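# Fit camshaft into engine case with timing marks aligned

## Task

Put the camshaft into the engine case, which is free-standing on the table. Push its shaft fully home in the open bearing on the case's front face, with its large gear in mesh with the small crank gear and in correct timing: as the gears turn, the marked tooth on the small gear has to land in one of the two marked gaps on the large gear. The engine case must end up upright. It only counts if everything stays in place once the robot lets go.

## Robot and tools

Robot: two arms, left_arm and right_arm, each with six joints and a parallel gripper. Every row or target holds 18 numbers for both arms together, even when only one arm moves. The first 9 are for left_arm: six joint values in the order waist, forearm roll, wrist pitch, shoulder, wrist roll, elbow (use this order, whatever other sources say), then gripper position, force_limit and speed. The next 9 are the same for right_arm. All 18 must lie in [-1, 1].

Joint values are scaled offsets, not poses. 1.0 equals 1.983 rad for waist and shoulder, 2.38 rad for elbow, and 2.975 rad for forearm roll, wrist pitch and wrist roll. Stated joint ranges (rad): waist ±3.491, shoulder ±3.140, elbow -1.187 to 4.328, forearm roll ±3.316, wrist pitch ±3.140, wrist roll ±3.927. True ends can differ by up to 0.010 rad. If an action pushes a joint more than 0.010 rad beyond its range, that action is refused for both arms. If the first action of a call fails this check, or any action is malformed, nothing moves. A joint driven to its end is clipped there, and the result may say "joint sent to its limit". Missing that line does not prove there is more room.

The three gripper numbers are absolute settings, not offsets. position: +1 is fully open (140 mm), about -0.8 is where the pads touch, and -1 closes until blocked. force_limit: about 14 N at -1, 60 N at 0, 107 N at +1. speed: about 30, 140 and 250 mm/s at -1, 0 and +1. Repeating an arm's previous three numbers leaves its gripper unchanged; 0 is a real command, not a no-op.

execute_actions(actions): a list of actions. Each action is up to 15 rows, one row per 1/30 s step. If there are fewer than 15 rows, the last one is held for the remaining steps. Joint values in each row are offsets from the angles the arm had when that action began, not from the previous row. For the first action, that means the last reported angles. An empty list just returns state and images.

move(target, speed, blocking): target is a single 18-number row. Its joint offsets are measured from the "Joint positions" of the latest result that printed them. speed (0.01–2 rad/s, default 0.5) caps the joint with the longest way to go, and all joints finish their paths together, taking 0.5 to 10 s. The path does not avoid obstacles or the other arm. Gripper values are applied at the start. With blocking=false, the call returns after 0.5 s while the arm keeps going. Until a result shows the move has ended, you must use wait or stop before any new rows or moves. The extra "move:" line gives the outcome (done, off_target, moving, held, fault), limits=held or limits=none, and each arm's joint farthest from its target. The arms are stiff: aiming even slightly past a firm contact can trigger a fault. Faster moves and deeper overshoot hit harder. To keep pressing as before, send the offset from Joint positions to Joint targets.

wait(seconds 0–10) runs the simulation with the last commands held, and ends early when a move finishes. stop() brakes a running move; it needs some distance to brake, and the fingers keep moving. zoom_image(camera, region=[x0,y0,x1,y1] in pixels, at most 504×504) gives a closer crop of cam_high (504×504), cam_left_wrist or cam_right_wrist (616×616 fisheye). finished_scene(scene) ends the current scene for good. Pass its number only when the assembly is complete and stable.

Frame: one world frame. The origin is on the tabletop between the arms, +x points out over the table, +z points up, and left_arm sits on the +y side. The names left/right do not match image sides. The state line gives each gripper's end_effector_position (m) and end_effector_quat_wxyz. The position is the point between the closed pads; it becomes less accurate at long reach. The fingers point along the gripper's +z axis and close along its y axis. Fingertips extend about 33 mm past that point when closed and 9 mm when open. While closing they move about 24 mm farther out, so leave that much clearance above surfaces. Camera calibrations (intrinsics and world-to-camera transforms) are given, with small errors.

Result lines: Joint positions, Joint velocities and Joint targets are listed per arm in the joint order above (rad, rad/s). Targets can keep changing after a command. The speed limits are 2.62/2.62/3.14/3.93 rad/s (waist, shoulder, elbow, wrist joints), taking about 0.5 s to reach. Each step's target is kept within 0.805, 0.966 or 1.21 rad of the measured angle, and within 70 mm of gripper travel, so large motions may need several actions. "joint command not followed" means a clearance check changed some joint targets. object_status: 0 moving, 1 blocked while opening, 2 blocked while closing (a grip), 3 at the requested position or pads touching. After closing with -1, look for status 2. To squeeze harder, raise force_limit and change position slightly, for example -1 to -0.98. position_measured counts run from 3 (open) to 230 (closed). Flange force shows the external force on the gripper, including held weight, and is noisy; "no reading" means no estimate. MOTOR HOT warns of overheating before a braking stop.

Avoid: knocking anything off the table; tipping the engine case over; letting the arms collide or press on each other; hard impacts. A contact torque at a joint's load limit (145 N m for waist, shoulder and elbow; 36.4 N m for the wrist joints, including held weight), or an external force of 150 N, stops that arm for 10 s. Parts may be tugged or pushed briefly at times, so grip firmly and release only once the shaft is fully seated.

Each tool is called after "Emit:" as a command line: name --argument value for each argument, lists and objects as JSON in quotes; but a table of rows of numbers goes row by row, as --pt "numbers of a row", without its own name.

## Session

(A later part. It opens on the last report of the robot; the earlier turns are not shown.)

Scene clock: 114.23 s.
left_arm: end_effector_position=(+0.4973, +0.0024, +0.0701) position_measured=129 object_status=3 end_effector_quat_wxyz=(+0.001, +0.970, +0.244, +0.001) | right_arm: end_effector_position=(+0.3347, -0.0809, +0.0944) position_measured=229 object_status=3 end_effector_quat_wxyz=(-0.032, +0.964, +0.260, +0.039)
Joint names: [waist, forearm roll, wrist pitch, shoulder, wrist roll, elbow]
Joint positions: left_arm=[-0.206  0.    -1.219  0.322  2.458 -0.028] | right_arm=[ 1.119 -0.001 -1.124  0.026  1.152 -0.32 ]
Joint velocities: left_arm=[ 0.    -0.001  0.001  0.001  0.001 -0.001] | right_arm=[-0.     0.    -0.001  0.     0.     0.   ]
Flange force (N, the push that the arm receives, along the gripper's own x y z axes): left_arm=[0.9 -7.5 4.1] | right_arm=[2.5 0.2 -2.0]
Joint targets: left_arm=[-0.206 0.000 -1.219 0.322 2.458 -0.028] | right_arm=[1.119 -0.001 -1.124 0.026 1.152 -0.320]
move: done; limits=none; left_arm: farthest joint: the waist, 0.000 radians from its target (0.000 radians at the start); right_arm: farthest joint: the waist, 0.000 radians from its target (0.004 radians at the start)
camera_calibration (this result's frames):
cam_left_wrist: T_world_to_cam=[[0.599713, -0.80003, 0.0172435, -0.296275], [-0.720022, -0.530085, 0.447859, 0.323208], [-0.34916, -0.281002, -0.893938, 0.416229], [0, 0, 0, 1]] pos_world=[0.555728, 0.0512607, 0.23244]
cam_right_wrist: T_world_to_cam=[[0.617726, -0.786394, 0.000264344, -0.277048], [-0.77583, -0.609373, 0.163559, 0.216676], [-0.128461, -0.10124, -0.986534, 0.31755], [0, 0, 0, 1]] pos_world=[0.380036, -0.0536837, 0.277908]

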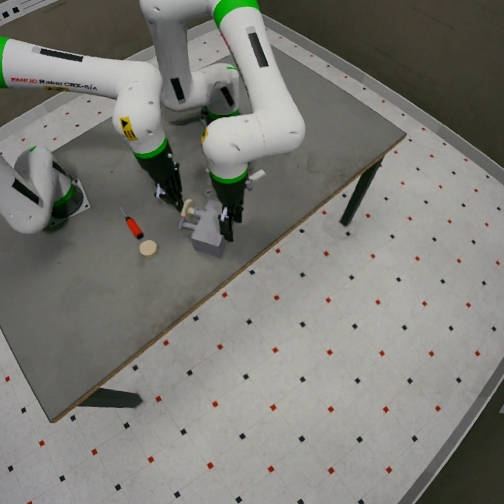

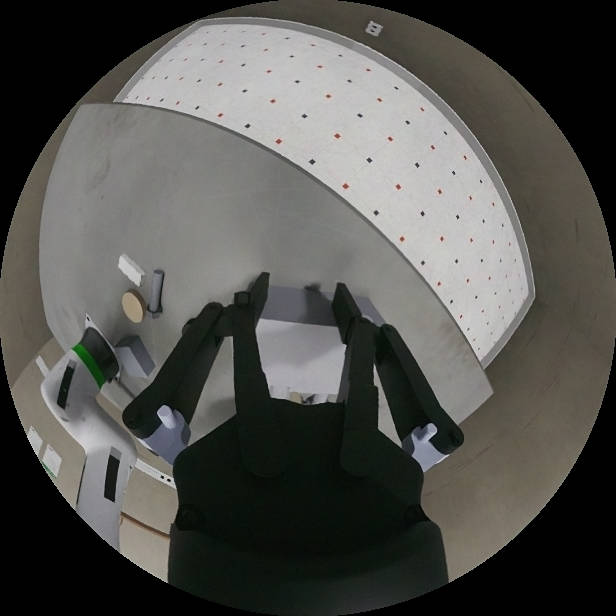

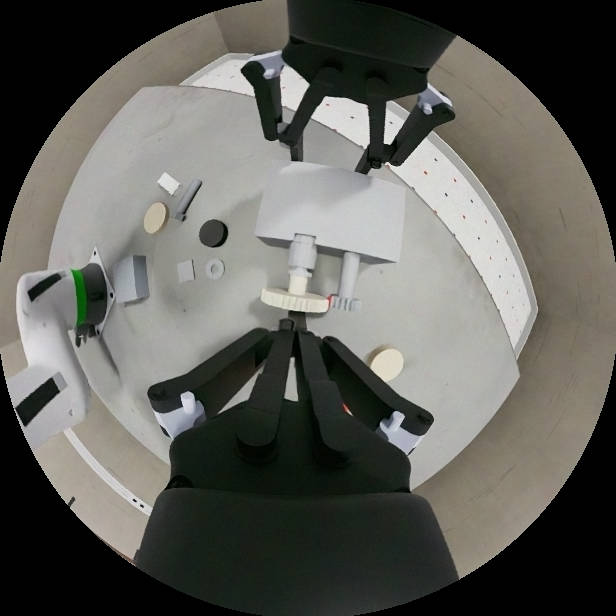

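Emit:
move --target '[0,0,0,0,0,0,0,0,0,-0.0022,0,-0.0006,0.005,0.0015,0.005,-0.8,0,0]' --speed 0.01

Emit:
zoom_image --camera "cam_right_wrist" --region '[230,190,410,340]'

Scene clock: 115.73 s.
left_arm: end_effector_position=(+0.4973, +0.0024, +0.0701) position_measured=129 object_status=3 end_effector_quat_wxyz=(+0.001, +0.970, +0.244, +0.001) | right_arm: end_effector_position=(+0.3385, -0.0790, +0.0951) position_measured=229 object_status=3 end_effector_quat_wxyz=(-0.032, +0.964, +0.260, +0.039)
Joint names: [waist, forearm roll, wrist pitch, shoulder, wrist roll, elbow]
Joint positions: left_arm=[-0.206  0.    -1.219  0.322  2.458 -0.028] | right_arm=[ 1.115 -0.001 -1.126  0.036  1.156 -0.308]
Joint velocities: left_arm=[-0.003 -0.     0.002 -0.001  0.     0.001] | right_arm=[-0.001 -0.001  0.001  0.     0.     0.   ]
Flange force (N, the push that the arm receives, along the gripper's own x y z axes): left_arm=[-1.5 -7.0 7.5] | right_arm=[1.6 1.2 -0.8]
Joint targets: left_arm=[-0.206 0.000 -1.219 0.322 2.458 -0.028] | right_arm=[1.115 -0.001 -1.126 0.036 1.156 -0.308]
move: done; limits=none; left_arm: farthest joint: the waist, 0.000 radians from its target (0.000 radians at the start); right_arm: farthest joint: the waist, 0.000 radians from its target (0.004 radians at the start)
camera_calibration (this result's frames):
cam_left_wrist: T_world_to_cam=[[0.599713, -0.80003, 0.0172437, -0.296275], [-0.720023, -0.530085, 0.447858, 0.323208], [-0.349159, -0.281002, -0.893938, 0.416229], [0, 0, 0, 1]] pos_world=[0.555728, 0.0512607, 0.232441]
cam_right_wrist: T_world_to_cam=[[0.617788, -0.786345, 0.000641297, -0.277944], [-0.775861, -0.609418, 0.163246, 0.220793], [-0.127977, -0.101349, -0.986585, 0.318753], [0, 0, 0, 1]] pos_world=[0.383808, -0.0516989, 0.278611]

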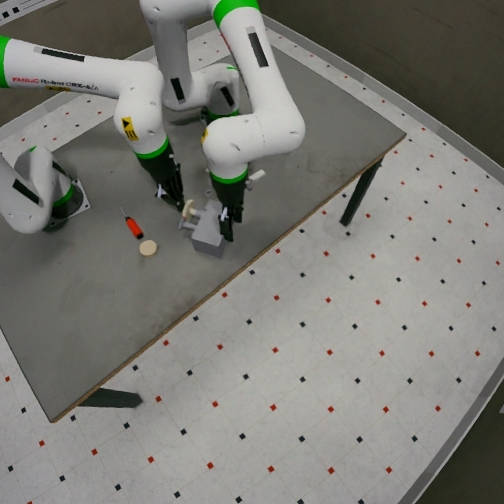

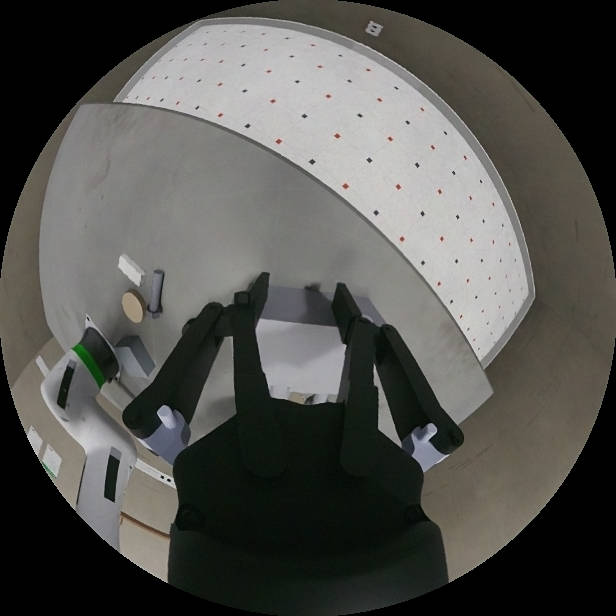

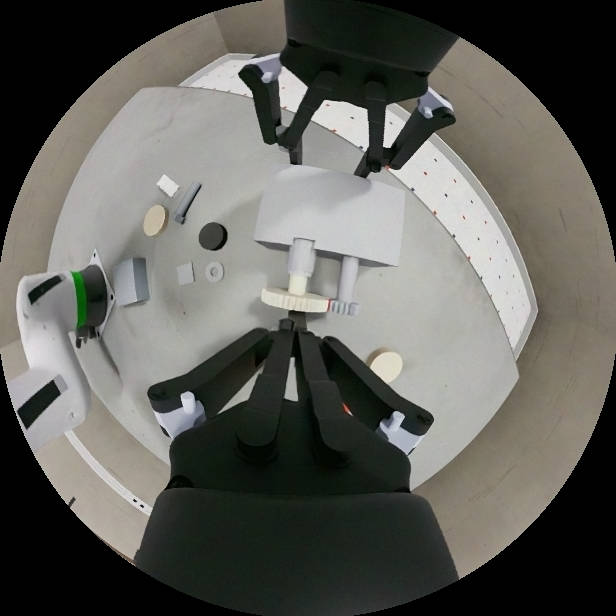

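Region (230, 190, 410, 340) of cam_right_wrist's 616x616 image, scaled by 2.800, with more detail than that image has.

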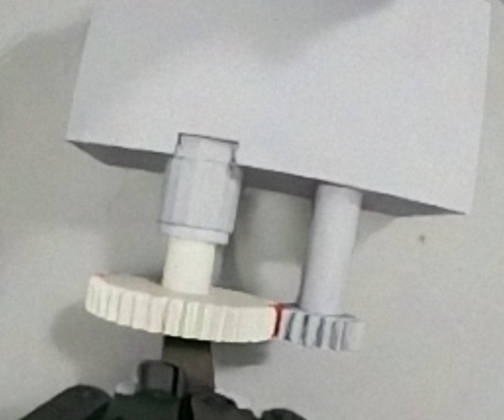

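Emit:
move --target '[0,0,0,0,0,0,0,0,0,-0.001,0,-0.0003,0.0023,0.0007,0.0023,-0.8,0,0]' --speed 0.01

Emit:
move --target '[0,0,-0.067,0,0,0.084,0,0,0,0.161,0,-0.053,-0.25,-0.105,-0.185,-0.8,0,0]' --speed 0.3

Emit:
zoom_image --camera "cam_right_wrist" --region '[310,90,400,150]'

Scene clock: 116.67 s.
left_arm: end_effector_position=(+0.4974, +0.0023, +0.0701) position_measured=129 object_status=3 end_effector_quat_wxyz=(+0.001, +0.970, +0.244, +0.001) | right_arm: end_effector_position=(+0.3402, -0.0781, +0.0953) position_measured=229 object_status=3 end_effector_quat_wxyz=(-0.032, +0.964, +0.260, +0.039)
Joint names: [waist, forearm roll, wrist pitch, shoulder, wrist roll, elbow]
Joint positions: left_arm=[-0.206  0.    -1.219  0.322  2.458 -0.028] | right_arm=[ 1.113 -0.001 -1.127  0.04   1.158 -0.302]
Joint velocities: left_arm=[-0.002  0.001  0.    -0.     0.    -0.   ] | right_arm=[-0.     0.002 -0.001  0.    -0.     0.   ]
Flange force (N, the push that the arm receives, along the gripper's own x y z axes): left_arm=[10.7 -3.8 7.3] | right_arm=[-18.4 -3.1 -8.0]
Joint targets: left_arm=[-0.206 0.000 -1.219 0.322 2.458 -0.028] | right_arm=[1.113 -0.001 -1.127 0.040 1.158 -0.302]
move: done; limits=none; left_arm: farthest joint: the waist, 0.000 radians from its target (0.000 radians at the start); right_arm: farthest joint: the waist, 0.000 radians from its target (0.002 radians at the start)
camera_calibration (this result's frames):
cam_left_wrist: T_world_to_cam=[[0.599711, -0.800029, 0.0173618, -0.296324], [-0.720079, -0.530062, 0.447795, 0.323264], [-0.349046, -0.281049, -0.893968, 0.416186], [0, 0, 0, 1]] pos_world=[0.555752, 0.0512506, 0.232445]
cam_right_wrist: T_world_to_cam=[[0.617831, -0.78631, 0.000786971, -0.278348], [-0.775819, -0.609424, 0.163423, 0.222525], [-0.128022, -0.101579, -0.986556, 0.31931], [0, 0, 0, 1]] pos_world=[0.38549, -0.0508206, 0.27887]

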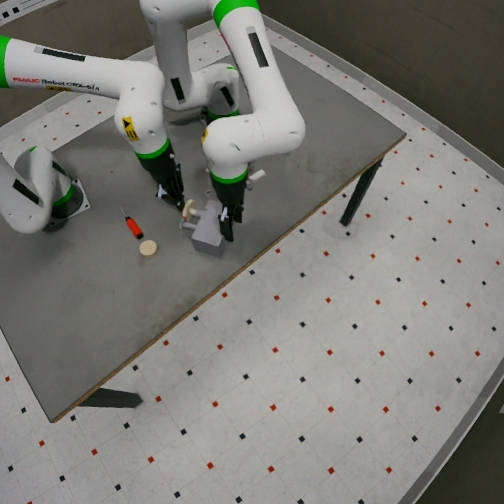

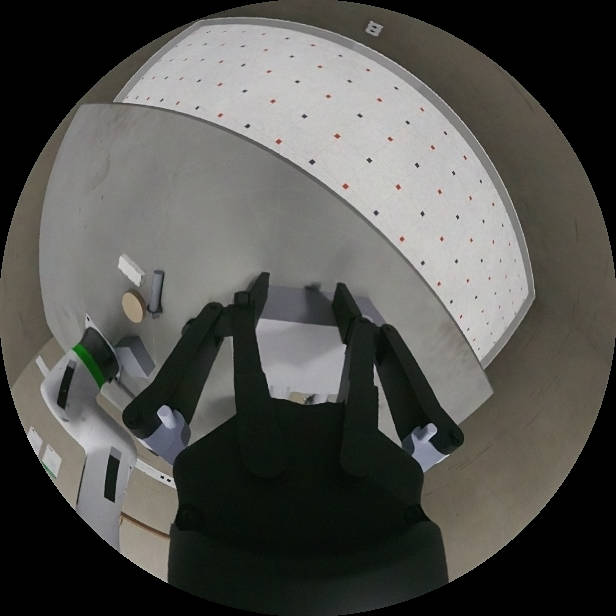

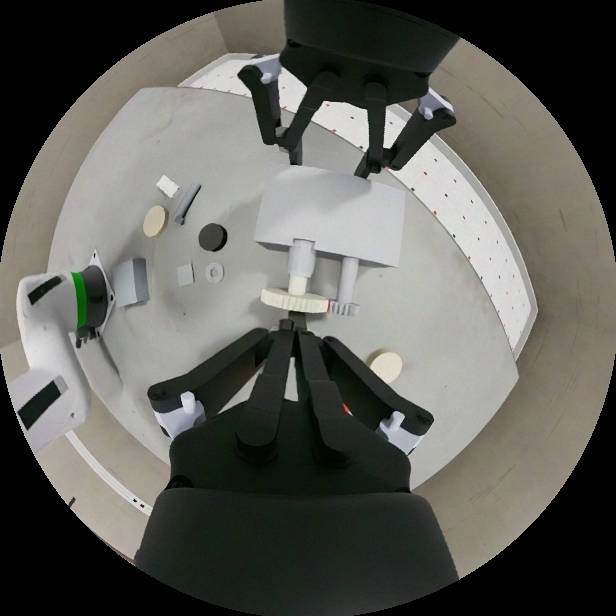

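Scene clock: 118.67 s.
left_arm: end_effector_position=(+0.5171, -0.0059, +0.1532) position_measured=129 object_status=3 end_effector_quat_wxyz=(+0.001, +0.970, +0.244, +0.001) | right_arm: end_effector_position=(+0.1600, -0.1903, +0.0747) position_measured=229 object_status=3 end_effector_quat_wxyz=(+0.000, +0.965, +0.264, -0.001)
Joint names: [waist, forearm roll, wrist pitch, shoulder, wrist roll, elbow]
Joint positions: left_arm=[-0.206  0.    -1.418  0.322  2.458  0.172] | right_arm=[ 1.432 -0.002 -1.285 -0.456  0.846 -0.743]
Joint velocities: left_arm=[-0.001  0.     0.002 -0.     0.001  0.001] | right_arm=[ 0.    -0.     0.    -0.    -0.001 -0.   ]
Flange force (N, the push that the arm receives, along the gripper's own x y z axes): left_arm=[0.0 -10.7 7.1] | right_arm=[4.0 0.2 -2.1]
Joint targets: left_arm=[-0.206 0.000 -1.418 0.322 2.458 0.172] | right_arm=[1.432 -0.001 -1.285 -0.456 0.846 -0.743]
move: done; limits=none; left_arm: farthest joint: the waist, 0.000 radians from its target (0.000 radians at the start); right_arm: farthest joint: the forearm roll, 0.001 radians from its target (0.000 radians at the start)
camera_calibration (this result's frames):
cam_left_wrist: T_world_to_cam=[[0.599688, -0.800035, 0.0178459, -0.316297], [-0.720318, -0.529952, 0.447541, 0.296071], [-0.348591, -0.28124, -0.894085, 0.494873], [0, 0, 0, 1]] pos_world=[0.575453, 0.043033, 0.3156]
cam_right_wrist: T_world_to_cam=[[0.624285, -0.780668, 0.0287243, -0.25728], [-0.758836, -0.597272, 0.259683, 0.0101439], [-0.18557, -0.183913, -0.965267, 0.256469], [0, 0, 0, 1]] pos_world=[0.215906, -0.147624, 0.252317]

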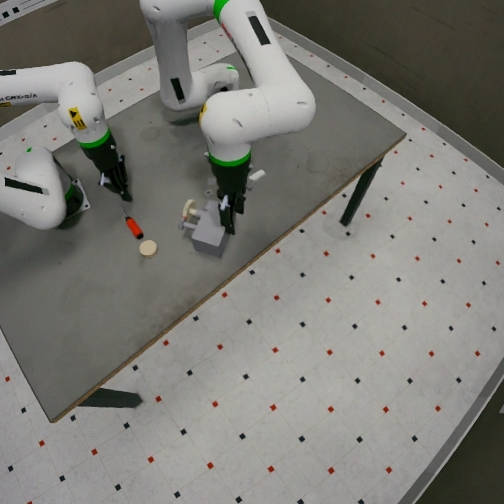

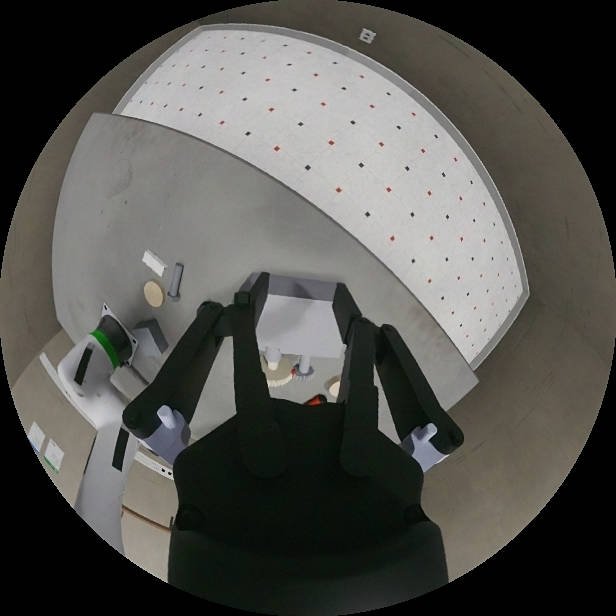

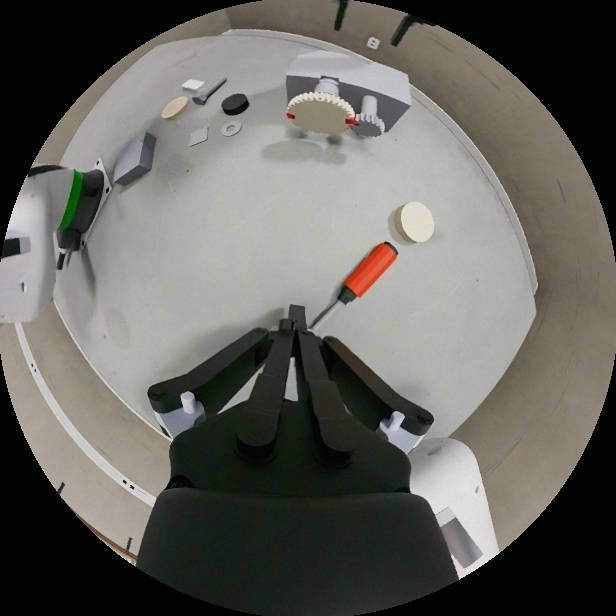

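Region (310, 90, 400, 150) of cam_right_wrist's 616x616 image, scaled by 5.600, with more detail than that image has.

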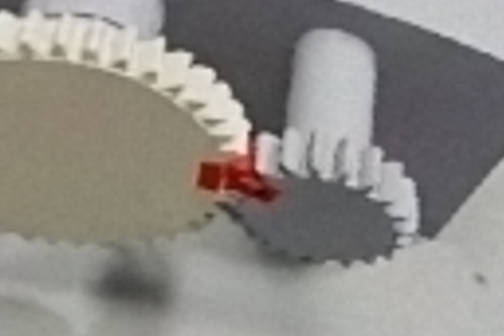

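Aligned.

Emit:
finished_scene --scene 1

The scene is finished: the task was done.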